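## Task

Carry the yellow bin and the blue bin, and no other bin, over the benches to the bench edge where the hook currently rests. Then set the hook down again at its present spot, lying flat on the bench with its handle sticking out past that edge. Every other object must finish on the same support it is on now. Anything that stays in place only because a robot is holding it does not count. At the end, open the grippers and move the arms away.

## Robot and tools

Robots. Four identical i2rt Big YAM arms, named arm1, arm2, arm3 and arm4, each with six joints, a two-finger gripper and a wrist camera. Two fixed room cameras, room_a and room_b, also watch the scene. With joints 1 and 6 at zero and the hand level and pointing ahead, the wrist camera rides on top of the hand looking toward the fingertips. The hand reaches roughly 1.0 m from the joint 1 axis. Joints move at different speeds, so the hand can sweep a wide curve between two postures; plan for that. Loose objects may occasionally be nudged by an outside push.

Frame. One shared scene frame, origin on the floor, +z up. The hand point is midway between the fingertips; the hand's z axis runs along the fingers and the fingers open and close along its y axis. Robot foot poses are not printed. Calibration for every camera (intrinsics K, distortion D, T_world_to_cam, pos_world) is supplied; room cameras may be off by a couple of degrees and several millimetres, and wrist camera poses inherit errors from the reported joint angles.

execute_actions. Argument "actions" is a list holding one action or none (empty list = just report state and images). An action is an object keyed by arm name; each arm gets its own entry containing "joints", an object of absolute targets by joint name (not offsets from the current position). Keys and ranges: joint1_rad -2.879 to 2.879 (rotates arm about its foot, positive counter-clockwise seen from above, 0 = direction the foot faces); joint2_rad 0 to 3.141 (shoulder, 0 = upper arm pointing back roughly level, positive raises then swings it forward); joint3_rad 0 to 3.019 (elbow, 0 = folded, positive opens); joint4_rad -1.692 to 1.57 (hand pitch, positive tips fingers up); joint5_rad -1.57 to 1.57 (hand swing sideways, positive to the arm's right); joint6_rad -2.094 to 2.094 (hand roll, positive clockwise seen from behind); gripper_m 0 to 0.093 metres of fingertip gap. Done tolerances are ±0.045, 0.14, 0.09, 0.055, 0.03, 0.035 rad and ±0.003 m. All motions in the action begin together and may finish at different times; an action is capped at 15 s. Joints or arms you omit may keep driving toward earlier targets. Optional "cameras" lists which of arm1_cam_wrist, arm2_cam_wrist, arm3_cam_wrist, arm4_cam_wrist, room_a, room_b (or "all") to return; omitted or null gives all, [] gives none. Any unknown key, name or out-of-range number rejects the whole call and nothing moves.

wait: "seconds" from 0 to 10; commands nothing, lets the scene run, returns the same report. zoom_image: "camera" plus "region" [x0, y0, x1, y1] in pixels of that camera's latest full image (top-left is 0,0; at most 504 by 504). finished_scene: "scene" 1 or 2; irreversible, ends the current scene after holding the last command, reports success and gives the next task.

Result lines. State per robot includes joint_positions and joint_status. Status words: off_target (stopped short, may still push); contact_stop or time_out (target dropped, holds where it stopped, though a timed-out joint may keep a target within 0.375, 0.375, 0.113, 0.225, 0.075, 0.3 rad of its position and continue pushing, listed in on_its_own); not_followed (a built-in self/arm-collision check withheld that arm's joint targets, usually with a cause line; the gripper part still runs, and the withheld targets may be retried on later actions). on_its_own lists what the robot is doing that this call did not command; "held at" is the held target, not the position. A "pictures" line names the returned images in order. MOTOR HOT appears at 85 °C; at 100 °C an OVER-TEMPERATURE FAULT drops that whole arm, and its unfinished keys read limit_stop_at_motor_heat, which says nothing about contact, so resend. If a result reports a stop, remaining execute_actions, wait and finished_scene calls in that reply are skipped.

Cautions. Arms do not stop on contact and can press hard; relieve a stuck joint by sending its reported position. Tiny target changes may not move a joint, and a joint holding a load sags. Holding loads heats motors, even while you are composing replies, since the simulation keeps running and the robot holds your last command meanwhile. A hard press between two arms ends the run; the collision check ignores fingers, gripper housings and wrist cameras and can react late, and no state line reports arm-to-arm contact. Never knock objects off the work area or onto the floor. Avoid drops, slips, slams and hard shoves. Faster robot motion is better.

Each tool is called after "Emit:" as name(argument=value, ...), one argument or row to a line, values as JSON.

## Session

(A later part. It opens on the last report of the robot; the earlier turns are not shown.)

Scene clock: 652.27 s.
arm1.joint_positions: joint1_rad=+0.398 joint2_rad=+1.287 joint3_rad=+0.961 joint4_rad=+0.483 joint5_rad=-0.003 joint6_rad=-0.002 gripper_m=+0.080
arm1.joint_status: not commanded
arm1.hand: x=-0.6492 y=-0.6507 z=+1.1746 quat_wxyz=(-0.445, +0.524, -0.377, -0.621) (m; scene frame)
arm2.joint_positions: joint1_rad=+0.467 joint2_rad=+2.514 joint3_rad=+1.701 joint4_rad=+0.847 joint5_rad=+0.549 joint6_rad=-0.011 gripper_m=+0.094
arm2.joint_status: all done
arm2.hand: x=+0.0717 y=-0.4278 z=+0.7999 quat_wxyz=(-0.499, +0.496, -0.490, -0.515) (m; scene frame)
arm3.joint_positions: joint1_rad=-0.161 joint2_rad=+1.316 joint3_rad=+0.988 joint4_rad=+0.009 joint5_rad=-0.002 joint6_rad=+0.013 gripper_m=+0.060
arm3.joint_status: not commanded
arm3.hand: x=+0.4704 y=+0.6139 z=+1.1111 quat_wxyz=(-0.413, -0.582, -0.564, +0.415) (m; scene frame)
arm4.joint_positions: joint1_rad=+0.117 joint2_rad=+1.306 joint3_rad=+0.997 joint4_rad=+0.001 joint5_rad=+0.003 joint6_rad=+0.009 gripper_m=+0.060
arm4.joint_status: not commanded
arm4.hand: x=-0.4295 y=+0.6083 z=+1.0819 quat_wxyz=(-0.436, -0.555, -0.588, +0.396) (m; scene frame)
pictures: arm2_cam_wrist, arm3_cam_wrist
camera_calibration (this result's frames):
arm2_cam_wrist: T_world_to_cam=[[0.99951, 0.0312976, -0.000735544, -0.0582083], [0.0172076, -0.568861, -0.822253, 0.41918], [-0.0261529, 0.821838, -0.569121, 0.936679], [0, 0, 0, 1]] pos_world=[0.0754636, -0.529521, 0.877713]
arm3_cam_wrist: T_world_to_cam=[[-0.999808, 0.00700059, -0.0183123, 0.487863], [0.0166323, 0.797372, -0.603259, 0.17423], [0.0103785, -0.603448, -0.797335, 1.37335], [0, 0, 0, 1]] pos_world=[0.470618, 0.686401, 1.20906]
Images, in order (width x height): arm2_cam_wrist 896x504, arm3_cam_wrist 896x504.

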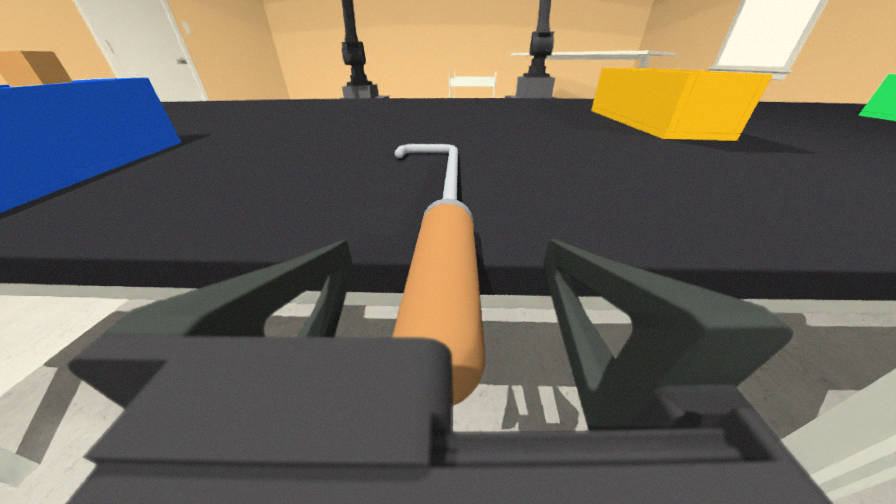

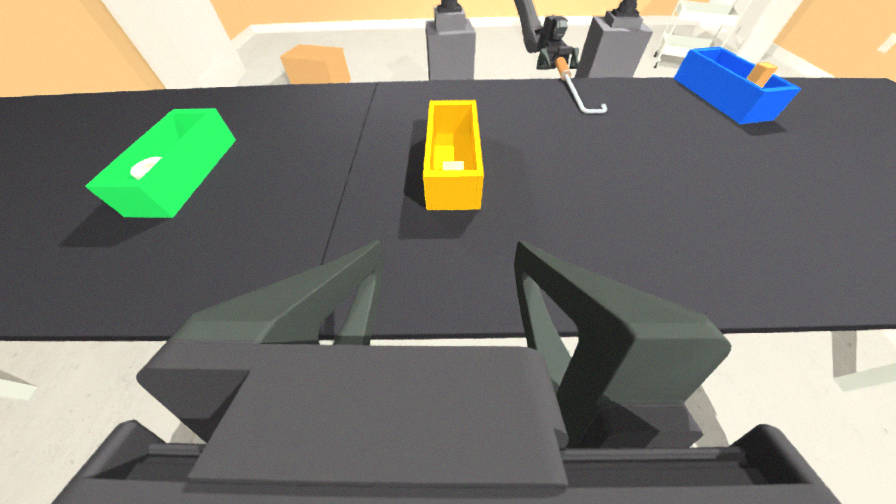

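Emit:
execute_actions(
  actions=[
    {"arm2":{"joints":{"joint2_rad":2.562,"joint4_rad":0.885}}},
  ],
  cameras=["arm2_cam_wrist"],
)

Scene clock: 662.20 s.
arm1.joint_positions: joint1_rad=+0.398 joint2_rad=+1.287 joint3_rad=+0.961 joint4_rad=+0.483 joint5_rad=-0.003 joint6_rad=-0.002 gripper_m=+0.080
arm1.joint_status: not commanded
arm1.hand: x=-0.6492 y=-0.6507 z=+1.1746 quat_wxyz=(-0.445, +0.524, -0.377, -0.621) (m; scene frame)
arm2.joint_positions: joint1_rad=+0.467 joint2_rad=+2.520 joint3_rad=+1.701 joint4_rad=+0.859 joint5_rad=+0.549 joint6_rad=-0.011 gripper_m=+0.094
arm2.joint_status: all done
arm2.hand: x=+0.0722 y=-0.4285 z=+0.7969 quat_wxyz=(-0.500, +0.494, -0.489, -0.517) (m; scene frame)
arm3.joint_positions: joint1_rad=-0.161 joint2_rad=+1.316 joint3_rad=+0.988 joint4_rad=+0.009 joint5_rad=-0.002 joint6_rad=+0.013 gripper_m=+0.060
arm3.joint_status: not commanded
arm3.hand: x=+0.4704 y=+0.6139 z=+1.1111 quat_wxyz=(-0.413, -0.582, -0.564, +0.415) (m; scene frame)
arm4.joint_positions: joint1_rad=+0.117 joint2_rad=+1.306 joint3_rad=+0.997 joint4_rad=+0.001 joint5_rad=+0.003 joint6_rad=+0.009 gripper_m=+0.060
arm4.joint_status: not commanded
arm4.hand: x=-0.4295 y=+0.6083 z=+1.0819 quat_wxyz=(-0.436, -0.555, -0.588, +0.396) (m; scene frame)
pictures: arm2_cam_wrist
camera_calibration (this result's frames):
arm2_cam_wrist: T_world_to_cam=[[0.999504, 0.031294, -0.00347992, -0.0564333], [0.0148231, -0.565161, -0.824847, 0.42014], [-0.0277795, 0.824387, -0.565345, 0.933743], [0, 0, 0, 1]] pos_world=[0.0761165, -0.530553, 0.874241]
Images, in order (width x height): arm2_cam_wrist 896x504.

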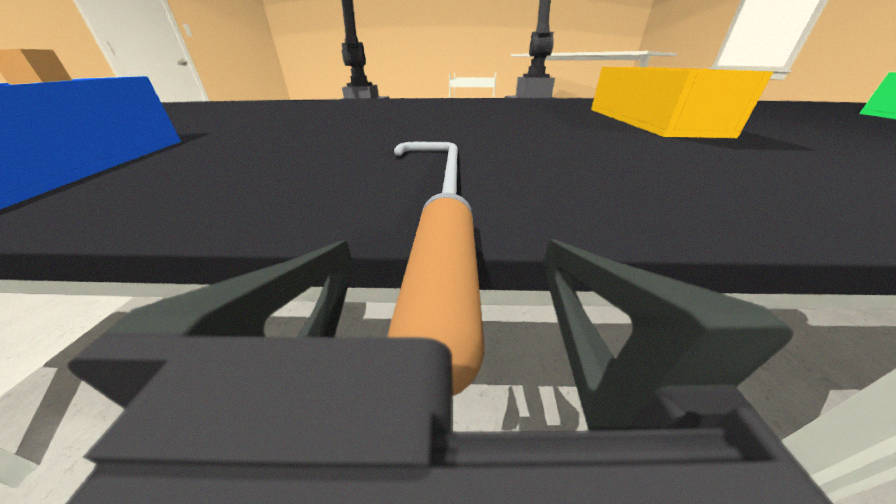

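Emit:
execute_actions(
  actions=[
    {"arm2":{"joints":{"joint2_rad":2.585}}},
  ],
  cameras=["arm2_cam_wrist"],
)

Scene clock: 665.33 s.
arm1.joint_positions: joint1_rad=+0.398 joint2_rad=+1.287 joint3_rad=+0.961 joint4_rad=+0.483 joint5_rad=-0.003 joint6_rad=-0.002 gripper_m=+0.080
arm1.joint_status: not commanded
arm1.hand: x=-0.6492 y=-0.6507 z=+1.1746 quat_wxyz=(-0.445, +0.524, -0.377, -0.621) (m; scene frame)
arm2.joint_positions: joint1_rad=+0.467 joint2_rad=+2.551 joint3_rad=+1.701 joint4_rad=+0.861 joint5_rad=+0.549 joint6_rad=-0.011 gripper_m=+0.094
arm2.joint_status: all done
arm2.hand: x=+0.0741 y=-0.4316 z=+0.7718 quat_wxyz=(-0.497, +0.504, -0.492, -0.507) (m; scene frame)
arm3.joint_positions: joint1_rad=-0.161 joint2_rad=+1.316 joint3_rad=+0.988 joint4_rad=+0.009 joint5_rad=-0.002 joint6_rad=+0.013 gripper_m=+0.060
arm3.joint_status: not commanded
arm3.hand: x=+0.4704 y=+0.6139 z=+1.1111 quat_wxyz=(-0.413, -0.582, -0.564, +0.415) (m; scene frame)
arm4.joint_positions: joint1_rad=+0.117 joint2_rad=+1.306 joint3_rad=+0.997 joint4_rad=+0.001 joint5_rad=+0.003 joint6_rad=+0.009 gripper_m=+0.060
arm4.joint_status: not commanded
arm4.hand: x=-0.4295 y=+0.6083 z=+1.0819 quat_wxyz=(-0.436, -0.555, -0.588, +0.396) (m; scene frame)
pictures: arm2_cam_wrist
camera_calibration (this result's frames):
arm2_cam_wrist: T_world_to_cam=[[0.99944, 0.0314614, 0.0114166, -0.0697524], [0.0276767, -0.585106, -0.810484, 0.376987], [-0.0188191, 0.810346, -0.585649, 0.931075], [0, 0, 0, 1]] pos_world=[0.0768015, -0.531721, 0.851622]
Images, in order (width x height): arm2_cam_wrist 896x504.

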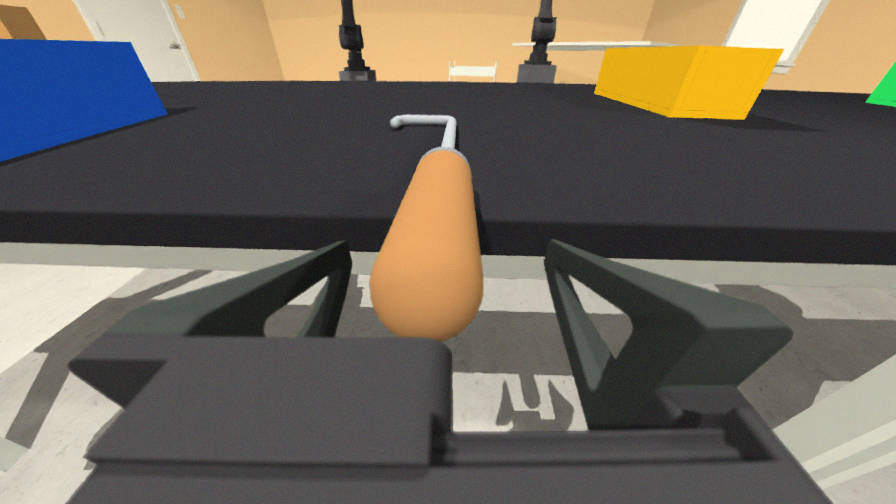

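Emit:
execute_actions(
  actions=[
    {"arm2":{"joints":{"joint4_rad":0.925}}},
  ],
  cameras=["arm2_cam_wrist"],
)

Scene clock: 672.13 s.
arm1.joint_positions: joint1_rad=+0.398 joint2_rad=+1.287 joint3_rad=+0.961 joint4_rad=+0.483 joint5_rad=-0.003 joint6_rad=-0.002 gripper_m=+0.080
arm1.joint_status: not commanded
arm1.hand: x=-0.6492 y=-0.6507 z=+1.1746 quat_wxyz=(-0.445, +0.524, -0.377, -0.621) (m; scene frame)
arm2.joint_positions: joint1_rad=+0.467 joint2_rad=+2.551 joint3_rad=+1.701 joint4_rad=+0.899 joint5_rad=+0.549 joint6_rad=-0.011 gripper_m=+0.094
arm2.joint_status: all done
arm2.hand: x=+0.0742 y=-0.4318 z=+0.7801 quat_wxyz=(-0.500, +0.491, -0.489, -0.520) (m; scene frame)
arm3.joint_positions: joint1_rad=-0.161 joint2_rad=+1.316 joint3_rad=+0.988 joint4_rad=+0.009 joint5_rad=-0.002 joint6_rad=+0.013 gripper_m=+0.060
arm3.joint_status: not commanded
arm3.hand: x=+0.4704 y=+0.6139 z=+1.1111 quat_wxyz=(-0.413, -0.582, -0.564, +0.415) (m; scene frame)
arm4.joint_positions: joint1_rad=+0.117 joint2_rad=+1.306 joint3_rad=+0.997 joint4_rad=+0.001 joint5_rad=+0.003 joint6_rad=+0.009 gripper_m=+0.060
arm4.joint_status: not commanded
arm4.hand: x=-0.4295 y=+0.6083 z=+1.0819 quat_wxyz=(-0.436, -0.555, -0.588, +0.396) (m; scene frame)
pictures: arm2_cam_wrist
camera_calibration (this result's frames):
arm2_cam_wrist: T_world_to_cam=[[0.999478, 0.031315, -0.0079884, -0.0549208], [0.0108897, -0.559057, -0.829058, 0.4106], [-0.0304279, 0.828538, -0.559106, 0.924126], [0, 0, 0, 1]] pos_world=[0.0785401, -0.534405, 0.856657]
Images, in order (width x height): arm2_cam_wrist 896x504.

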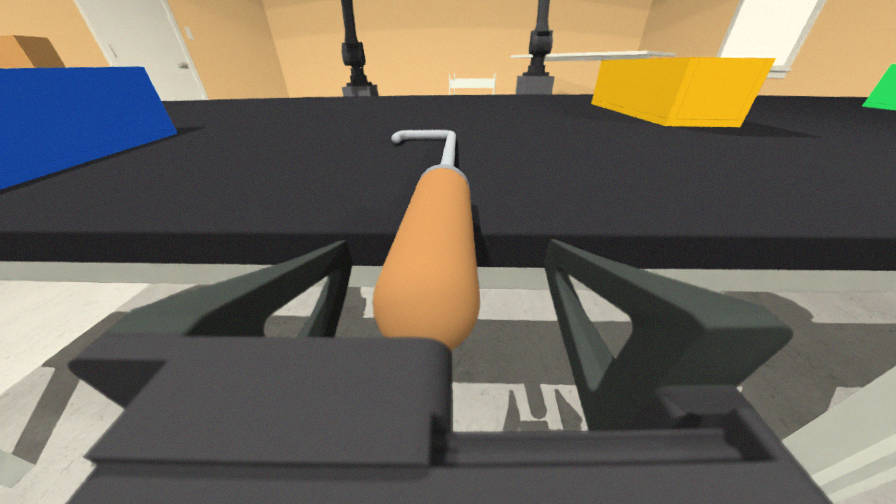

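Emit:
execute_actions(
  actions=[
    {"arm2":{"joints":{"joint2_rad":2.51}}},
  ],
  cameras=["arm2_cam_wrist"],
)

Scene clock: 682.60 s.
arm1.joint_positions: joint1_rad=+0.398 joint2_rad=+1.287 joint3_rad=+0.961 joint4_rad=+0.483 joint5_rad=-0.003 joint6_rad=-0.002 gripper_m=+0.080
arm1.joint_status: not commanded
arm1.hand: x=-0.6492 y=-0.6507 z=+1.1746 quat_wxyz=(-0.445, +0.524, -0.377, -0.621) (m; scene frame)
arm2.joint_positions: joint1_rad=+0.467 joint2_rad=+2.538 joint3_rad=+1.701 joint4_rad=+0.899 joint5_rad=+0.549 joint6_rad=-0.011 gripper_m=+0.094
arm2.joint_status: all done
arm2.hand: x=+0.0734 y=-0.4305 z=+0.7911 quat_wxyz=(-0.501, +0.486, -0.487, -0.524) (m; scene frame)
arm3.joint_positions: joint1_rad=-0.161 joint2_rad=+1.316 joint3_rad=+0.988 joint4_rad=+0.009 joint5_rad=-0.002 joint6_rad=+0.013 gripper_m=+0.060
arm3.joint_status: not commanded
arm3.hand: x=+0.4704 y=+0.6139 z=+1.1111 quat_wxyz=(-0.413, -0.582, -0.564, +0.415) (m; scene frame)
arm4.joint_positions: joint1_rad=+0.117 joint2_rad=+1.306 joint3_rad=+0.997 joint4_rad=+0.001 joint5_rad=+0.003 joint6_rad=+0.009 gripper_m=+0.060
arm4.joint_status: not commanded
arm4.hand: x=-0.4295 y=+0.6083 z=+1.0819 quat_wxyz=(-0.436, -0.555, -0.588, +0.396) (m; scene frame)
pictures: arm2_cam_wrist
camera_calibration (this result's frames):
arm2_cam_wrist: T_world_to_cam=[[0.999396, 0.0314108, -0.0148482, -0.0485872], [0.00486638, -0.549708, -0.835343, 0.429924], [-0.0344009, 0.834766, -0.549529, 0.924573], [0, 0, 0, 1]] pos_world=[0.0782719, -0.533943, 0.866492]
Images, in order (width x height): arm2_cam_wrist 896x504.

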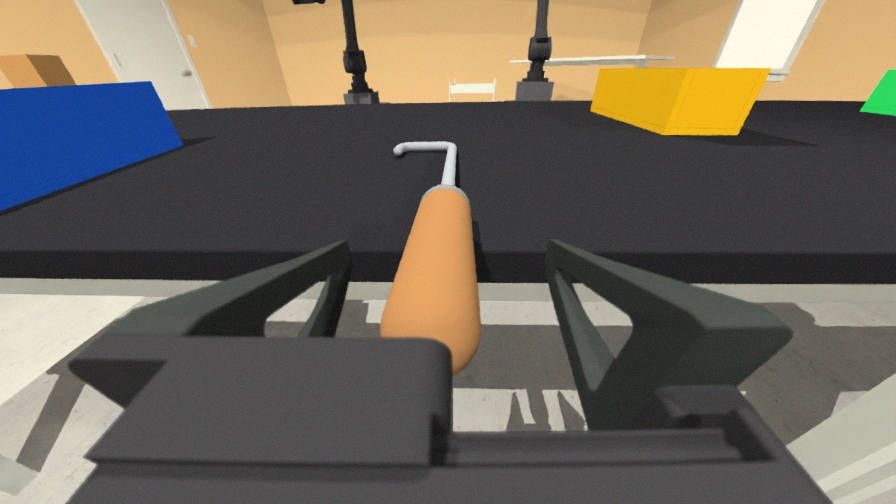

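Emit:
execute_actions(
  actions=[
    {"arm2":{"joints":{"gripper_m":0.0}}},
  ],
  cameras=["arm2_cam_wrist"],
)

Scene clock: 685.10 s.
arm1.joint_positions: joint1_rad=+0.398 joint2_rad=+1.287 joint3_rad=+0.961 joint4_rad=+0.483 joint5_rad=-0.003 joint6_rad=-0.002 gripper_m=+0.080
arm1.joint_status: not commanded
arm1.hand: x=-0.6492 y=-0.6507 z=+1.1746 quat_wxyz=(-0.445, +0.524, -0.377, -0.621) (m; scene frame)
arm2.joint_positions: joint1_rad=+0.467 joint2_rad=+2.538 joint3_rad=+1.701 joint4_rad=+0.899 joint5_rad=+0.549 joint6_rad=-0.011 gripper_m=+0.030
arm2.joint_status: gripper_m off_target (ended at +0.030, target +0.000)
arm2.hand: x=+0.0732 y=-0.4306 z=+0.7915 quat_wxyz=(-0.501, +0.486, -0.487, -0.525) (m; scene frame)
arm3.joint_positions: joint1_rad=-0.161 joint2_rad=+1.316 joint3_rad=+0.988 joint4_rad=+0.009 joint5_rad=-0.002 joint6_rad=+0.013 gripper_m=+0.060
arm3.joint_status: not commanded
arm3.hand: x=+0.4704 y=+0.6139 z=+1.1111 quat_wxyz=(-0.413, -0.582, -0.564, +0.415) (m; scene frame)
arm4.joint_positions: joint1_rad=+0.117 joint2_rad=+1.306 joint3_rad=+0.997 joint4_rad=+0.001 joint5_rad=+0.003 joint6_rad=+0.009 gripper_m=+0.060
arm4.joint_status: not commanded
arm4.hand: x=-0.4295 y=+0.6083 z=+1.0819 quat_wxyz=(-0.436, -0.555, -0.588, +0.396) (m; scene frame)
pictures: arm2_cam_wrist
camera_calibration (this result's frames):
arm2_cam_wrist: T_world_to_cam=[[0.99939, 0.0314191, -0.0152606, -0.048003], [0.00450446, -0.549183, -0.83569, 0.430723], [-0.0346375, 0.835112, -0.548989, 0.924616], [0, 0, 0, 1]] pos_world=[0.0780599, -0.534104, 0.866823]
Images, in order (width x height): arm2_cam_wrist 896x504.

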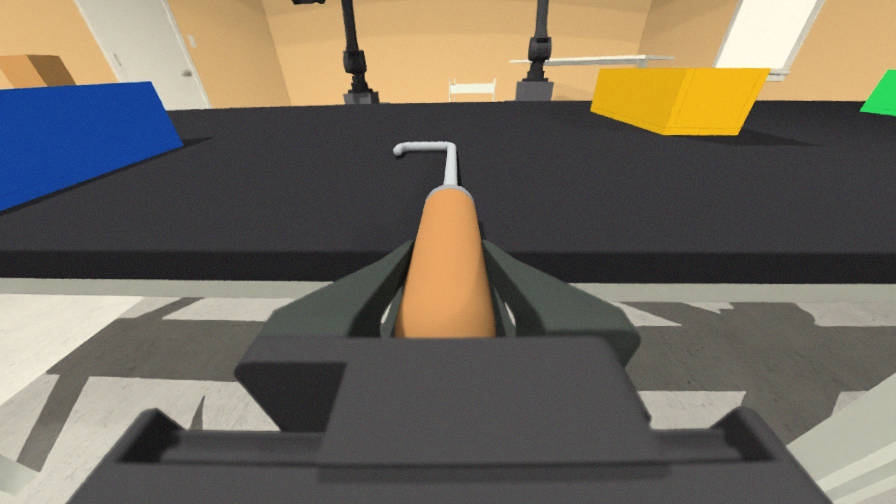

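Emit:
execute_actions(
  actions=[
    {"arm2":{"joints":{"joint2_rad":2.44,"joint6_rad":-1.571}}},
  ],
  cameras=["arm2_cam_wrist","arm3_cam_wrist","room_b"],
)

Scene clock: 696.67 s.
arm1.joint_positions: joint1_rad=+0.398 joint2_rad=+1.287 joint3_rad=+0.961 joint4_rad=+0.483 joint5_rad=-0.003 joint6_rad=-0.002 gripper_m=+0.080
arm1.joint_status: not commanded
arm1.hand: x=-0.6492 y=-0.6507 z=+1.1746 quat_wxyz=(-0.445, +0.524, -0.377, -0.621) (m; scene frame)
arm2.joint_positions: joint1_rad=+0.472 joint2_rad=+2.483 joint3_rad=+1.691 joint4_rad=+0.899 joint5_rad=+0.548 joint6_rad=-1.553 gripper_m=+0.030
arm2.joint_status: all done
arm2.hand: x=+0.0683 y=-0.4304 z=+0.8319 quat_wxyz=(-0.738, +0.674, -0.018, -0.038) (m; scene frame)
arm3.joint_positions: joint1_rad=-0.161 joint2_rad=+1.316 joint3_rad=+0.988 joint4_rad=+0.009 joint5_rad=-0.002 joint6_rad=+0.013 gripper_m=+0.060
arm3.joint_status: not commanded
arm3.hand: x=+0.4704 y=+0.6139 z=+1.1111 quat_wxyz=(-0.413, -0.582, -0.564, +0.415) (m; scene frame)
arm4.joint_positions: joint1_rad=+0.117 joint2_rad=+1.306 joint3_rad=+0.997 joint4_rad=+0.001 joint5_rad=+0.003 joint6_rad=+0.009 gripper_m=+0.060
arm4.joint_status: not commanded
arm4.hand: x=-0.4295 y=+0.6083 z=+1.0819 quat_wxyz=(-0.436, -0.555, -0.588, +0.396) (m; scene frame)
pictures: arm2_cam_wrist, arm3_cam_wrist, room_b
camera_calibration (this result's frames):
arm2_cam_wrist: T_world_to_cam=[[0.0703304, -0.0795496, 0.994347, -0.866765], [0.818151, -0.565681, -0.103124, -0.207493], [0.570687, 0.820778, 0.025299, 0.421138], [0, 0, 0, 1]] pos_world=[-0.00961709, -0.531986, 0.829813]
arm3_cam_wrist: T_world_to_cam=[[-0.999808, 0.00700059, -0.0183123, 0.487863], [0.0166323, 0.797372, -0.603259, 0.17423], [0.0103785, -0.603448, -0.797335, 1.37335], [0, 0, 0, 1]] pos_world=[0.470618, 0.686401, 1.20906]
Images, in order (width x height): arm2_cam_wrist 896x504, arm3_cam_wrist 896x504, room_b 896x504.

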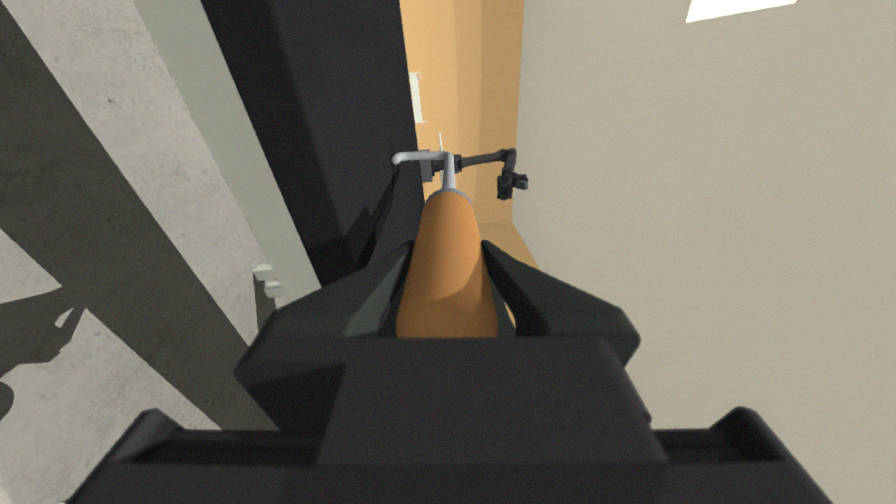

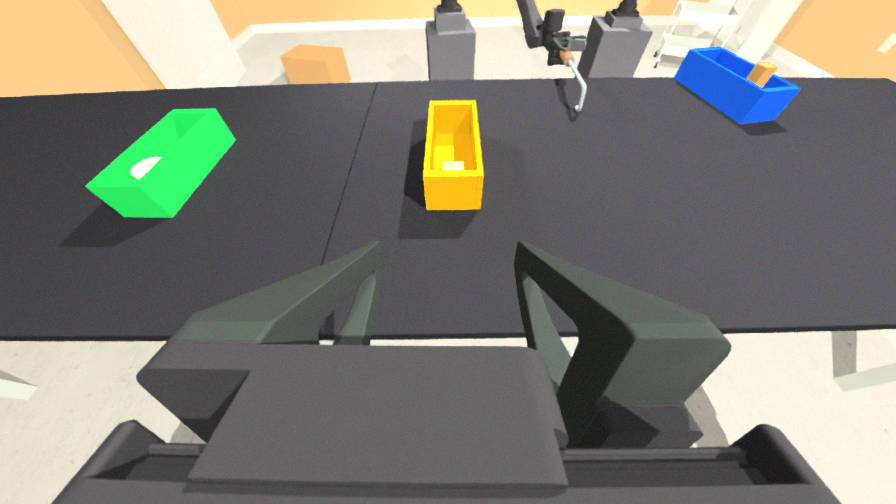

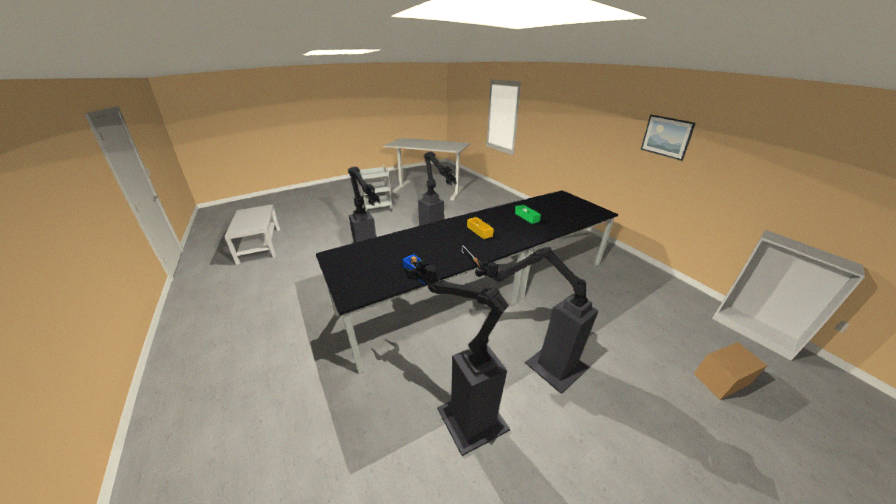

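Emit:
execute_actions(
  actions=[
    {"arm2":{"joints":{"joint1_rad":-0.133,"joint2_rad":2.25,"joint3_rad":1.80,"joint4_rad":0.75,"joint5_rad":-0.15}}},
  ],
  cameras=["arm2_cam_wrist","arm3_cam_wrist","room_b","room_a"],
)

Scene clock: 712.87 s.
arm1.joint_positions: joint1_rad=+0.398 joint2_rad=+1.287 joint3_rad=+0.961 joint4_rad=+0.483 joint5_rad=-0.003 joint6_rad=-0.002 gripper_m=+0.080
arm1.joint_status: not commanded
arm1.hand: x=-0.6492 y=-0.6507 z=+1.1746 quat_wxyz=(-0.445, +0.524, -0.377, -0.621) (m; scene frame)
arm2.joint_positions: joint1_rad=-0.139 joint2_rad=+2.285 joint3_rad=+1.748 joint4_rad=+0.732 joint5_rad=-0.151 joint6_rad=-1.557 gripper_m=+0.030
arm2.joint_status: all done
arm2.hand: x=+0.4622 y=-0.3036 z=+0.9950 quat_wxyz=(-0.771, +0.634, +0.042, -0.041) (m; scene frame)
arm3.joint_positions: joint1_rad=-0.161 joint2_rad=+1.316 joint3_rad=+0.988 joint4_rad=+0.009 joint5_rad=-0.002 joint6_rad=+0.013 gripper_m=+0.060
arm3.joint_status: not commanded
arm3.hand: x=+0.4704 y=+0.6139 z=+1.1111 quat_wxyz=(-0.413, -0.582, -0.564, +0.415) (m; scene frame)
arm4.joint_positions: joint1_rad=+0.117 joint2_rad=+1.306 joint3_rad=+0.997 joint4_rad=+0.001 joint5_rad=+0.003 joint6_rad=+0.009 gripper_m=+0.060
arm4.joint_status: not commanded
arm4.hand: x=-0.4295 y=+0.6083 z=+1.0819 quat_wxyz=(-0.436, -0.555, -0.588, +0.396) (m; scene frame)
pictures: arm2_cam_wrist, arm3_cam_wrist, room_a, room_b
camera_calibration (this result's frames):
arm2_cam_wrist: T_world_to_cam=[[0.000486002, -0.18364, 0.982993, -1.03454], [0.868504, -0.487174, -0.0914419, -0.452316], [0.495681, 0.853778, 0.159255, -0.000418422], [0, 0, 0, 1]] pos_world=[0.393548, -0.409982, 0.97565]
arm3_cam_wrist: T_world_to_cam=[[-0.999808, 0.00700059, -0.0183123, 0.487863], [0.0166323, 0.797372, -0.603259, 0.17423], [0.0103785, -0.603448, -0.797335, 1.37335], [0, 0, 0, 1]] pos_world=[0.470618, 0.686401, 1.20906]
Images, in order (width x height): arm2_cam_wrist 896x504, arm3_cam_wrist 896x504, room_a 896x504, room_b 896x504.

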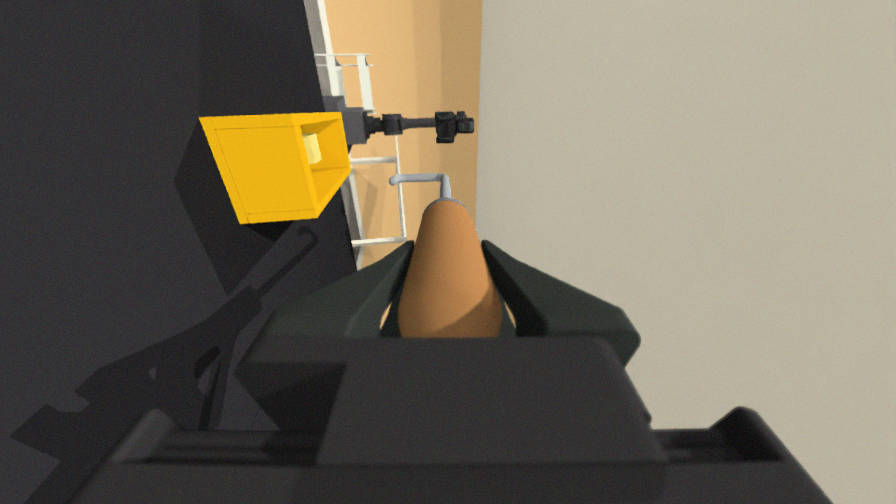

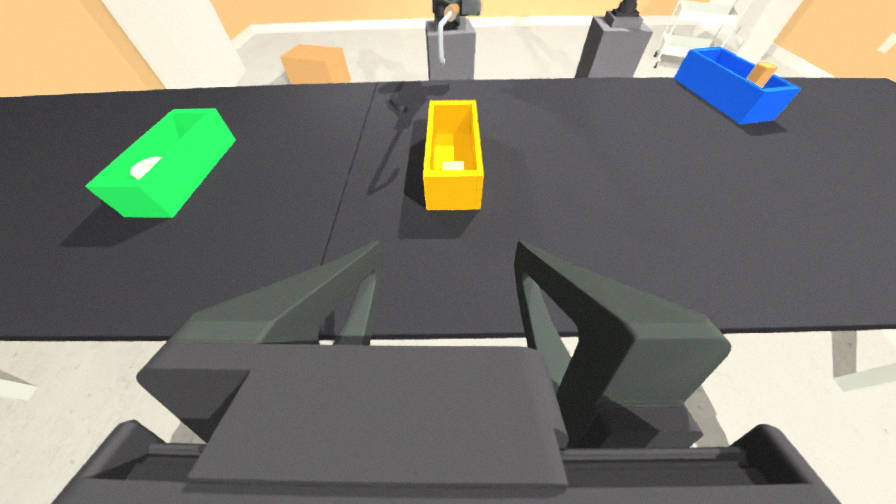

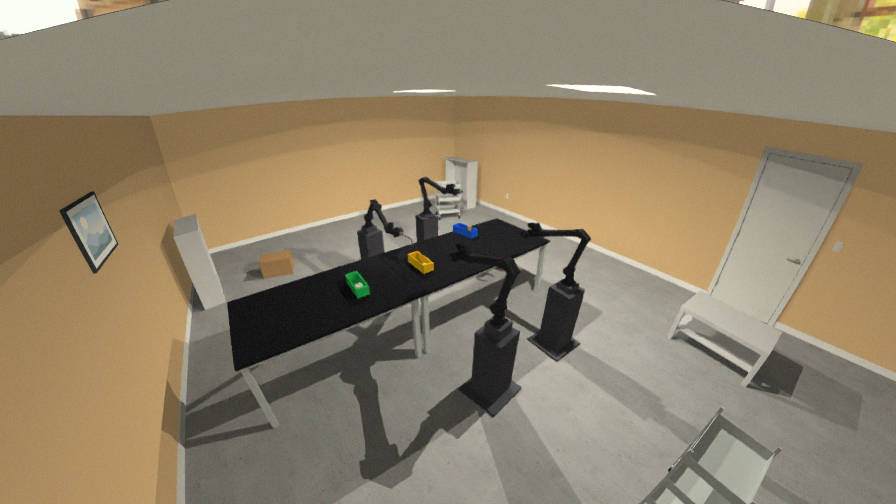

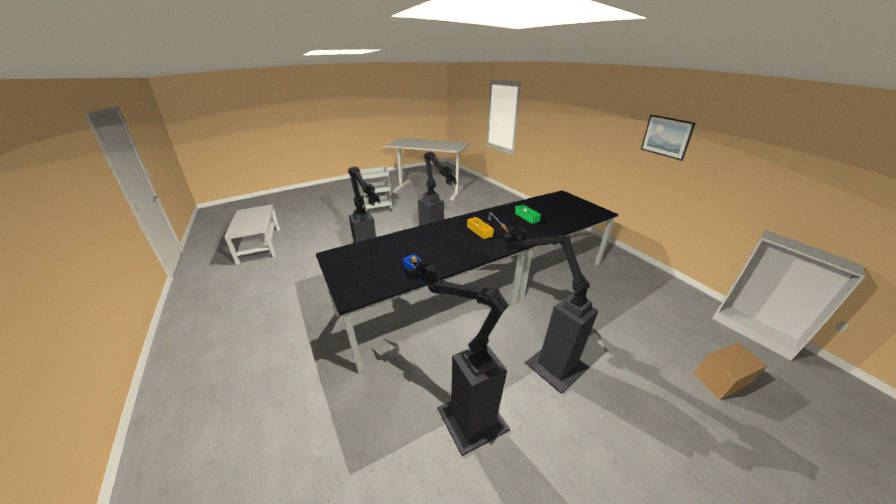

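Emit:
execute_actions(
  actions=[
    {"arm2":{"joints":{"joint3_rad":1.83,"joint4_rad":0.57,"joint5_rad":-0.245}}},
  ],
  cameras=["arm2_cam_wrist","arm3_cam_wrist","room_b","room_a"],
)

Scene clock: 724.03 s.
arm1.joint_positions: joint1_rad=+0.398 joint2_rad=+1.287 joint3_rad=+0.961 joint4_rad=+0.483 joint5_rad=-0.003 joint6_rad=-0.002 gripper_m=+0.080
arm1.joint_status: not commanded
arm1.hand: x=-0.6492 y=-0.6507 z=+1.1746 quat_wxyz=(-0.445, +0.524, -0.377, -0.621) (m; scene frame)
arm2.joint_positions: joint1_rad=-0.135 joint2_rad=+2.285 joint3_rad=+1.748 joint4_rad=+0.556 joint5_rad=-0.243 joint6_rad=-1.557 gripper_m=+0.030
arm2.joint_status: all done
arm2.hand: x=+0.4429 y=-0.3017 z=+0.9524 quat_wxyz=(-0.709, +0.697, +0.070, -0.080) (m; scene frame)
arm3.joint_positions: joint1_rad=-0.161 joint2_rad=+1.316 joint3_rad=+0.988 joint4_rad=+0.009 joint5_rad=-0.002 joint6_rad=+0.013 gripper_m=+0.060
arm3.joint_status: not commanded
arm3.hand: x=+0.4704 y=+0.6139 z=+1.1111 quat_wxyz=(-0.413, -0.582, -0.564, +0.415) (m; scene frame)
arm4.joint_positions: joint1_rad=+0.117 joint2_rad=+1.306 joint3_rad=+0.997 joint4_rad=+0.001 joint5_rad=+0.003 joint6_rad=+0.009 gripper_m=+0.060
arm4.joint_status: not commanded
arm4.hand: x=-0.4295 y=+0.6083 z=+1.0819 quat_wxyz=(-0.436, -0.555, -0.588, +0.396) (m; scene frame)
pictures: arm2_cam_wrist, arm3_cam_wrist, room_a, room_b
camera_calibration (this result's frames):
arm2_cam_wrist: T_world_to_cam=[[0.00568201, -0.00853925, 0.999947, -0.957909], [0.91216, -0.409743, -0.00868225, -0.513255], [0.409795, 0.912161, 0.005461, 0.216423], [0, 0, 0, 1]] pos_world=[0.384924, -0.415895, 0.952221]
arm3_cam_wrist: T_world_to_cam=[[-0.999808, 0.00700059, -0.0183123, 0.487863], [0.0166323, 0.797372, -0.603259, 0.17423], [0.0103785, -0.603448, -0.797335, 1.37335], [0, 0, 0, 1]] pos_world=[0.470618, 0.686401, 1.20906]
Images, in order (width x height): arm2_cam_wrist 896x504, arm3_cam_wrist 896x504, room_a 896x504, room_b 896x504.

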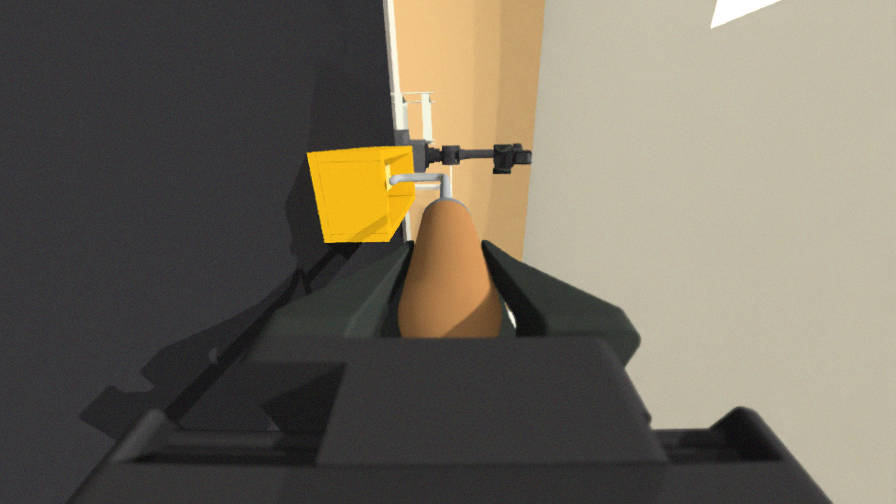

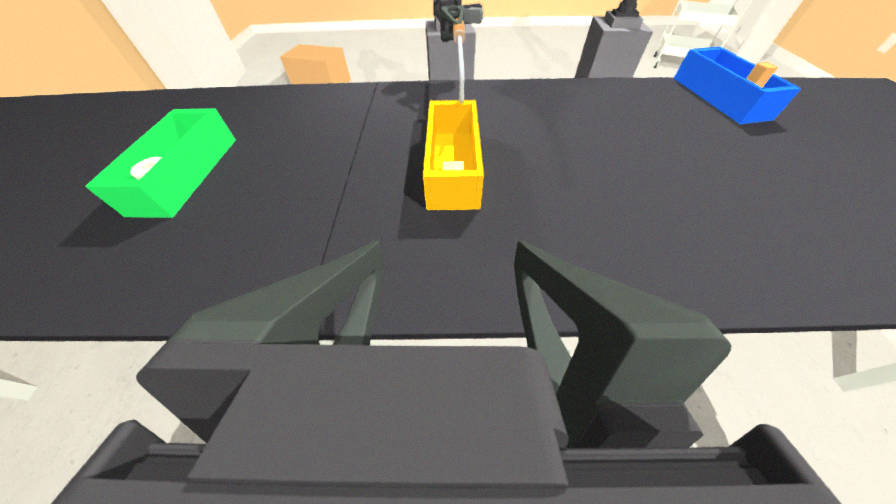

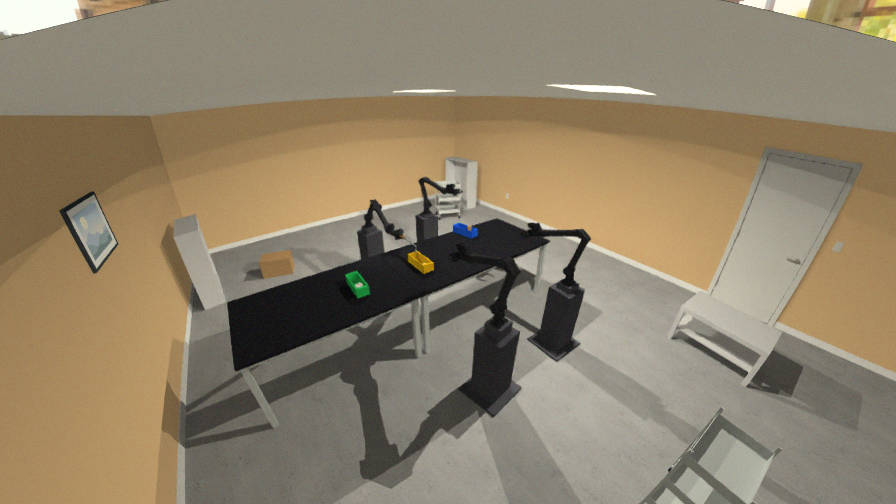

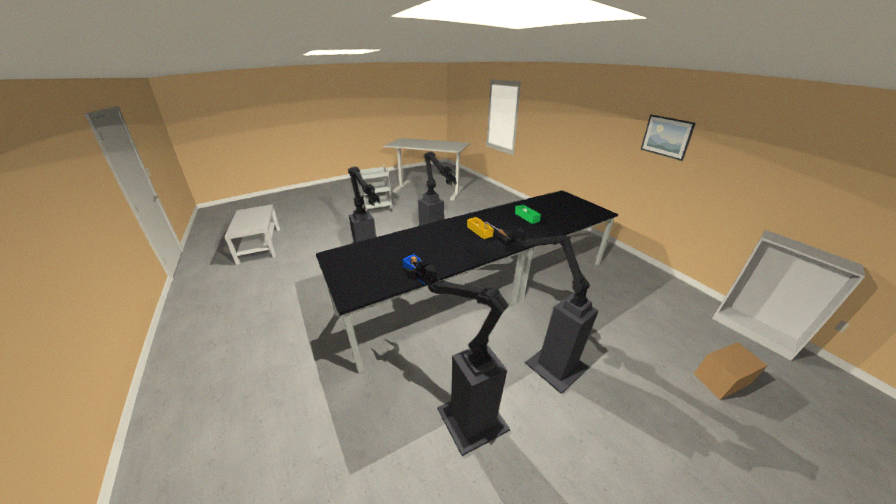

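Emit:
zoom_image(
  camera="arm2_cam_wrist",
  region=[290, 120, 490, 260],
)

Emit:
zoom_image(
  camera="arm3_cam_wrist",
  region=[390, 0, 530, 140],
)

Emit:
zoom_image(
  camera="room_a",
  region=[370, 210, 470, 290],
)

Region (290, 120, 490, 260) of arm2_cam_wrist's 896x504 image, scaled by 2.520, with more detail than that image has; it fills the top 353 rows of this view, and the rest is white.

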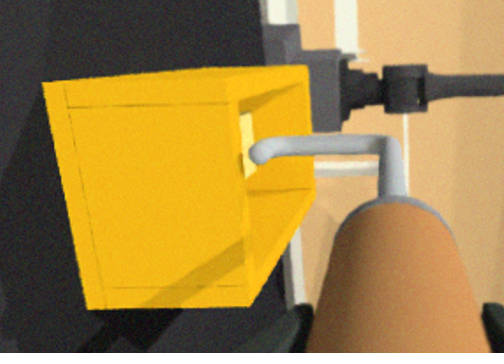

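Region (390, 0, 530, 140) of arm3_cam_wrist's 896x504 image, scaled by 3.600, with more detail than that image has.

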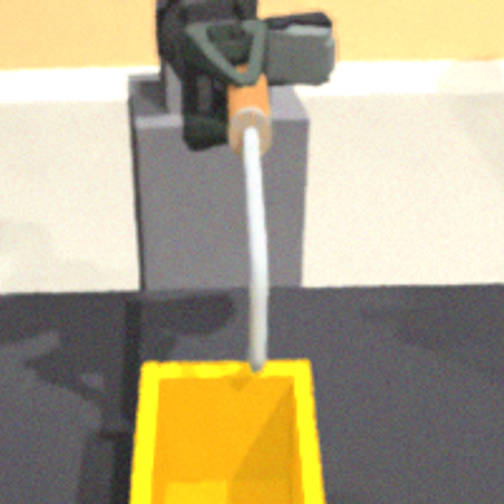

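Region (370, 210, 470, 290) of room_a's 896x504 image, scaled by 5.040, with more detail than that image has; it fills the top 403 rows of this view, and the rest is white.

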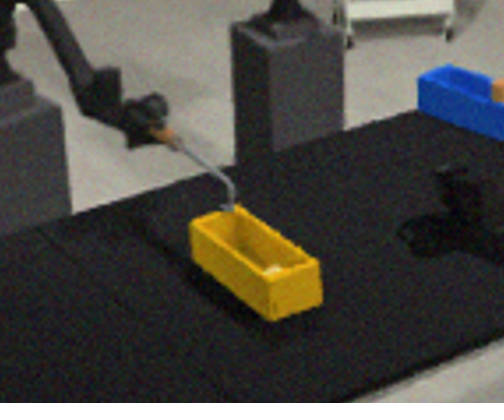

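Emit:
execute_actions(
  actions=[
    {"arm2":{"joints":{"joint3_rad":2.02,"joint4_rad":0.535,"joint5_rad":-0.205}}},
  ],
  cameras=[],
)

Emit:
execute_actions(
  actions=[
    {"arm2":{"joints":{"joint2_rad":2.45}}},
  ],
  cameras=["arm2_cam_wrist","arm3_cam_wrist","room_a"],
)

Scene clock: 747.30 s.
arm1.joint_positions: joint1_rad=+0.398 joint2_rad=+1.287 joint3_rad=+0.961 joint4_rad=+0.483 joint5_rad=-0.003 joint6_rad=-0.002 gripper_m=+0.080
arm1.joint_status: not commanded
arm1.hand: x=-0.6492 y=-0.6507 z=+1.1746 quat_wxyz=(-0.445, +0.524, -0.377, -0.621) (m; scene frame)
arm2.joint_positions: joint1_rad=-0.135 joint2_rad=+2.283 joint3_rad=+1.956 joint4_rad=+0.510 joint5_rad=-0.206 joint6_rad=-1.557 gripper_m=+0.030
arm2.joint_status: all done
arm2.hand: x=+0.4502 y=-0.2714 z=+1.0650 quat_wxyz=(-0.765, +0.638, +0.064, -0.060) (m; scene frame)
arm3.joint_positions: joint1_rad=-0.161 joint2_rad=+1.316 joint3_rad=+0.988 joint4_rad=+0.009 joint5_rad=-0.002 joint6_rad=+0.013 gripper_m=+0.060
arm3.joint_status: not commanded
arm3.hand: x=+0.4704 y=+0.6139 z=+1.1111 quat_wxyz=(-0.413, -0.582, -0.564, +0.415) (m; scene frame)
arm4.joint_positions: joint1_rad=+0.117 joint2_rad=+1.306 joint3_rad=+0.997 joint4_rad=+0.001 joint5_rad=+0.003 joint6_rad=+0.009 gripper_m=+0.060
arm4.joint_status: not commanded
arm4.hand: x=-0.4295 y=+0.6083 z=+1.0819 quat_wxyz=(-0.436, -0.555, -0.588, +0.396) (m; scene frame)
pictures: none
No camera images: the call's "cameras" was empty. Leave "cameras" out to get every camera's image.

Scene clock: 748.50 s.
arm1.joint_positions: joint1_rad=+0.398 joint2_rad=+1.287 joint3_rad=+0.961 joint4_rad=+0.483 joint5_rad=-0.003 joint6_rad=-0.002 gripper_m=+0.080
arm1.joint_status: not commanded
arm1.hand: x=-0.6492 y=-0.6507 z=+1.1746 quat_wxyz=(-0.445, +0.524, -0.377, -0.621) (m; scene frame)
arm2.joint_positions: joint1_rad=-0.135 joint2_rad=+2.496 joint3_rad=+1.964 joint4_rad=+0.526 joint5_rad=-0.206 joint6_rad=-1.568 gripper_m=+0.030
arm2.joint_status: all done
arm2.hand: x=+0.4504 y=-0.2555 z=+0.8797 quat_wxyz=(-0.702, +0.706, +0.060, -0.064) (m; scene frame)
arm3.joint_positions: joint1_rad=-0.161 joint2_rad=+1.316 joint3_rad=+0.988 joint4_rad=+0.009 joint5_rad=-0.002 joint6_rad=+0.013 gripper_m=+0.060
arm3.joint_status: not commanded
arm3.hand: x=+0.4704 y=+0.6139 z=+1.1111 quat_wxyz=(-0.413, -0.582, -0.564, +0.415) (m; scene frame)
arm4.joint_positions: joint1_rad=+0.117 joint2_rad=+1.306 joint3_rad=+0.997 joint4_rad=+0.001 joint5_rad=+0.003 joint6_rad=+0.009 gripper_m=+0.060
arm4.joint_status: not commanded
arm4.hand: x=-0.4295 y=+0.6083 z=+1.0819 quat_wxyz=(-0.436, -0.555, -0.588, +0.396) (m; scene frame)
pictures: arm2_cam_wrist, arm3_cam_wrist, room_a
camera_calibration (this result's frames):
arm2_cam_wrist: T_world_to_cam=[[-0.00480724, 0.0140438, 0.99989, -0.874334], [0.89619, -0.443546, 0.0105384, -0.520156], [0.443645, 0.896141, -0.0104536, 0.166309], [0, 0, 0, 1]] pos_world=[0.388173, -0.36747, 0.881458]
arm3_cam_wrist: T_world_to_cam=[[-0.999808, 0.00700059, -0.0183123, 0.487863], [0.0166323, 0.797372, -0.603259, 0.17423], [0.0103785, -0.603448, -0.797335, 1.37335], [0, 0, 0, 1]] pos_world=[0.470618, 0.686401, 1.20906]
Images, in order (width x height): arm2_cam_wrist 896x504, arm3_cam_wrist 896x504, room_a 896x504.

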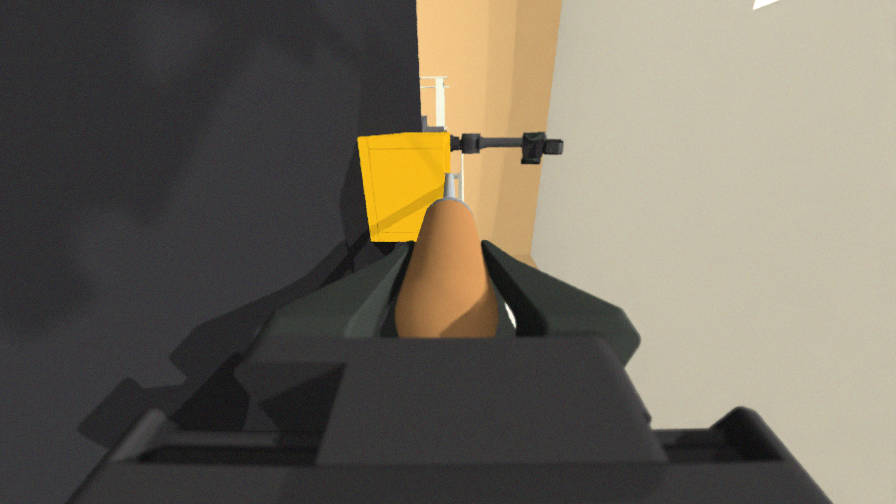

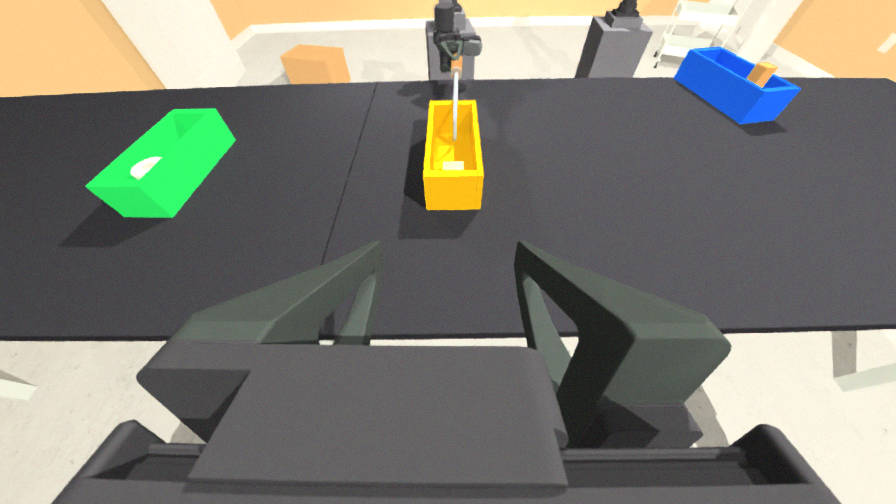

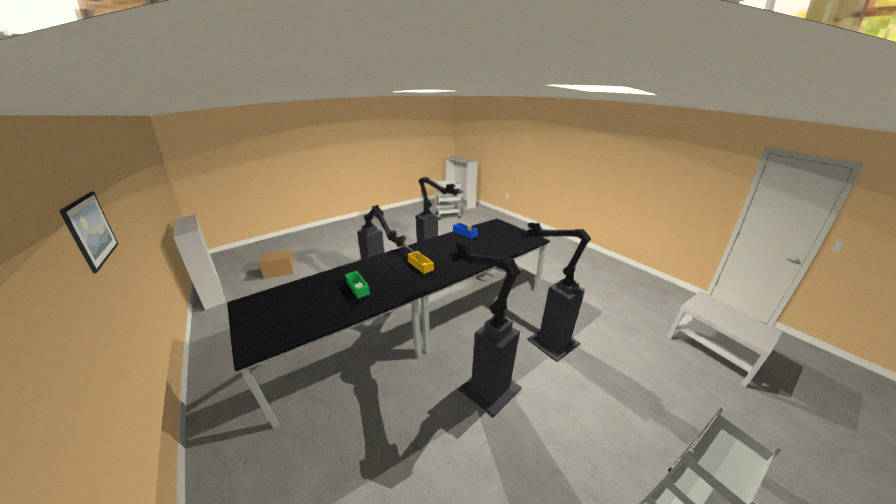

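Emit:
execute_actions(
  actions=[
    {"arm2":{"joints":{"joint2_rad":2.28,"joint3_rad":1.715,"joint4_rad":0.53}}},
  ],
  cameras=["arm2_cam_wrist","arm3_cam_wrist","room_a"],
)

Scene clock: 764.93 s.
arm1.joint_positions: joint1_rad=+0.398 joint2_rad=+1.287 joint3_rad=+0.961 joint4_rad=+0.483 joint5_rad=-0.003 joint6_rad=-0.002 gripper_m=+0.080
arm1.joint_status: not commanded
arm1.hand: x=-0.6492 y=-0.6507 z=+1.1746 quat_wxyz=(-0.445, +0.524, -0.377, -0.621) (m; scene frame)
arm2.joint_positions: joint1_rad=-0.135 joint2_rad=+2.323 joint3_rad=+1.718 joint4_rad=+0.520 joint5_rad=-0.205 joint6_rad=-1.568 gripper_m=+0.030
arm2.joint_status: all done
arm2.hand: x=+0.4489 y=-0.3064 z=+0.8933 quat_wxyz=(-0.674, +0.734, +0.056, -0.067) (m; scene frame)
arm3.joint_positions: joint1_rad=-0.161 joint2_rad=+1.316 joint3_rad=+0.988 joint4_rad=+0.009 joint5_rad=-0.002 joint6_rad=+0.013 gripper_m=+0.060
arm3.joint_status: not commanded
arm3.hand: x=+0.4704 y=+0.6139 z=+1.1111 quat_wxyz=(-0.413, -0.582, -0.564, +0.415) (m; scene frame)
arm4.joint_positions: joint1_rad=+0.117 joint2_rad=+1.306 joint3_rad=+0.997 joint4_rad=+0.001 joint5_rad=+0.003 joint6_rad=+0.009 gripper_m=+0.060
arm4.joint_status: not commanded
arm4.hand: x=-0.4295 y=+0.6083 z=+1.0819 quat_wxyz=(-0.436, -0.555, -0.588, +0.396) (m; scene frame)
pictures: arm2_cam_wrist, arm3_cam_wrist, room_a
camera_calibration (this result's frames):
arm2_cam_wrist: T_world_to_cam=[[-0.00238008, 0.0935994, 0.995607, -0.860133], [0.89618, -0.441538, 0.0436524, -0.570512], [0.443684, 0.892347, -0.082831, 0.276146], [0, 0, 0, 1]] pos_world=[0.386713, -0.417813, 0.904132]
arm3_cam_wrist: T_world_to_cam=[[-0.999808, 0.00700059, -0.0183123, 0.487863], [0.0166323, 0.797372, -0.603259, 0.17423], [0.0103785, -0.603448, -0.797335, 1.37335], [0, 0, 0, 1]] pos_world=[0.470618, 0.686401, 1.20906]
Images, in order (width x height): arm2_cam_wrist 896x504, arm3_cam_wrist 896x504, room_a 896x504.

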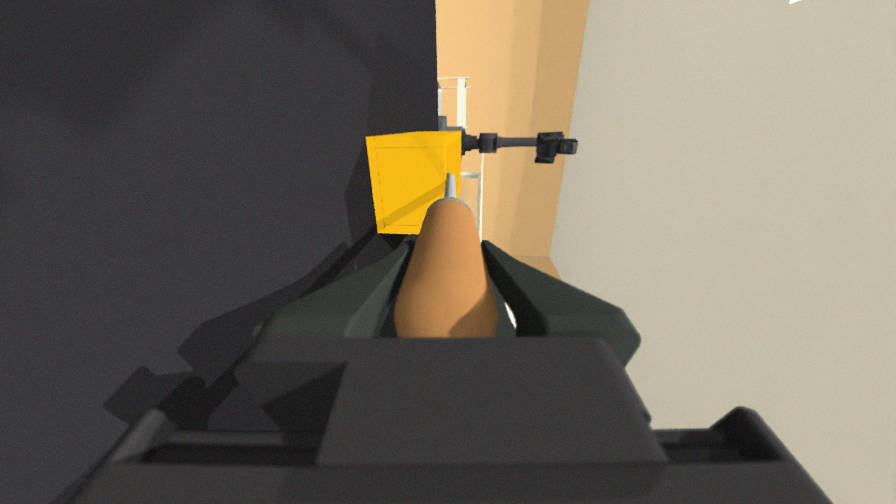

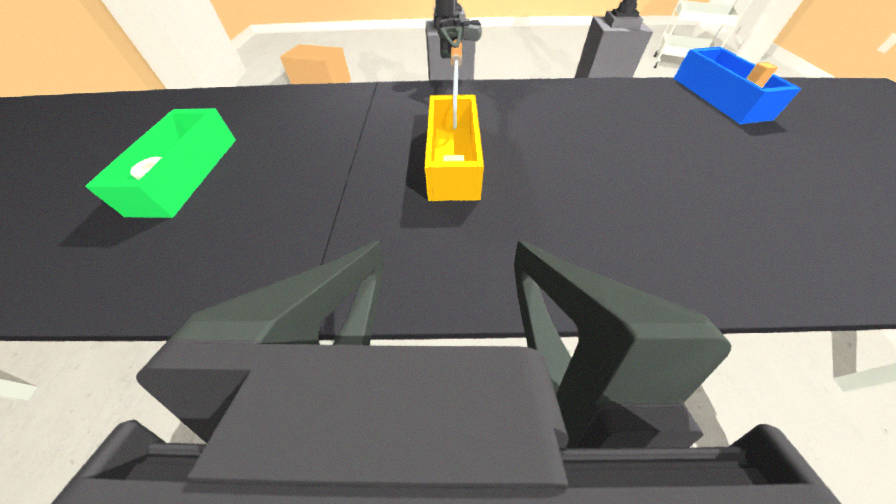

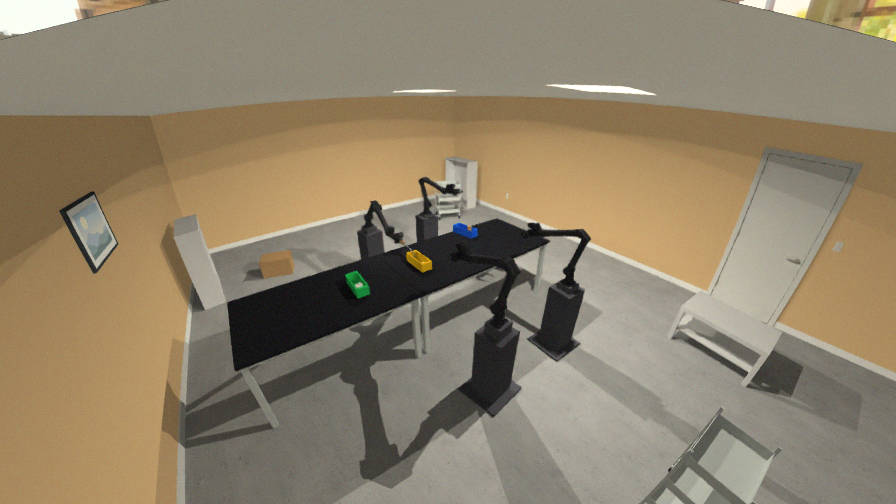

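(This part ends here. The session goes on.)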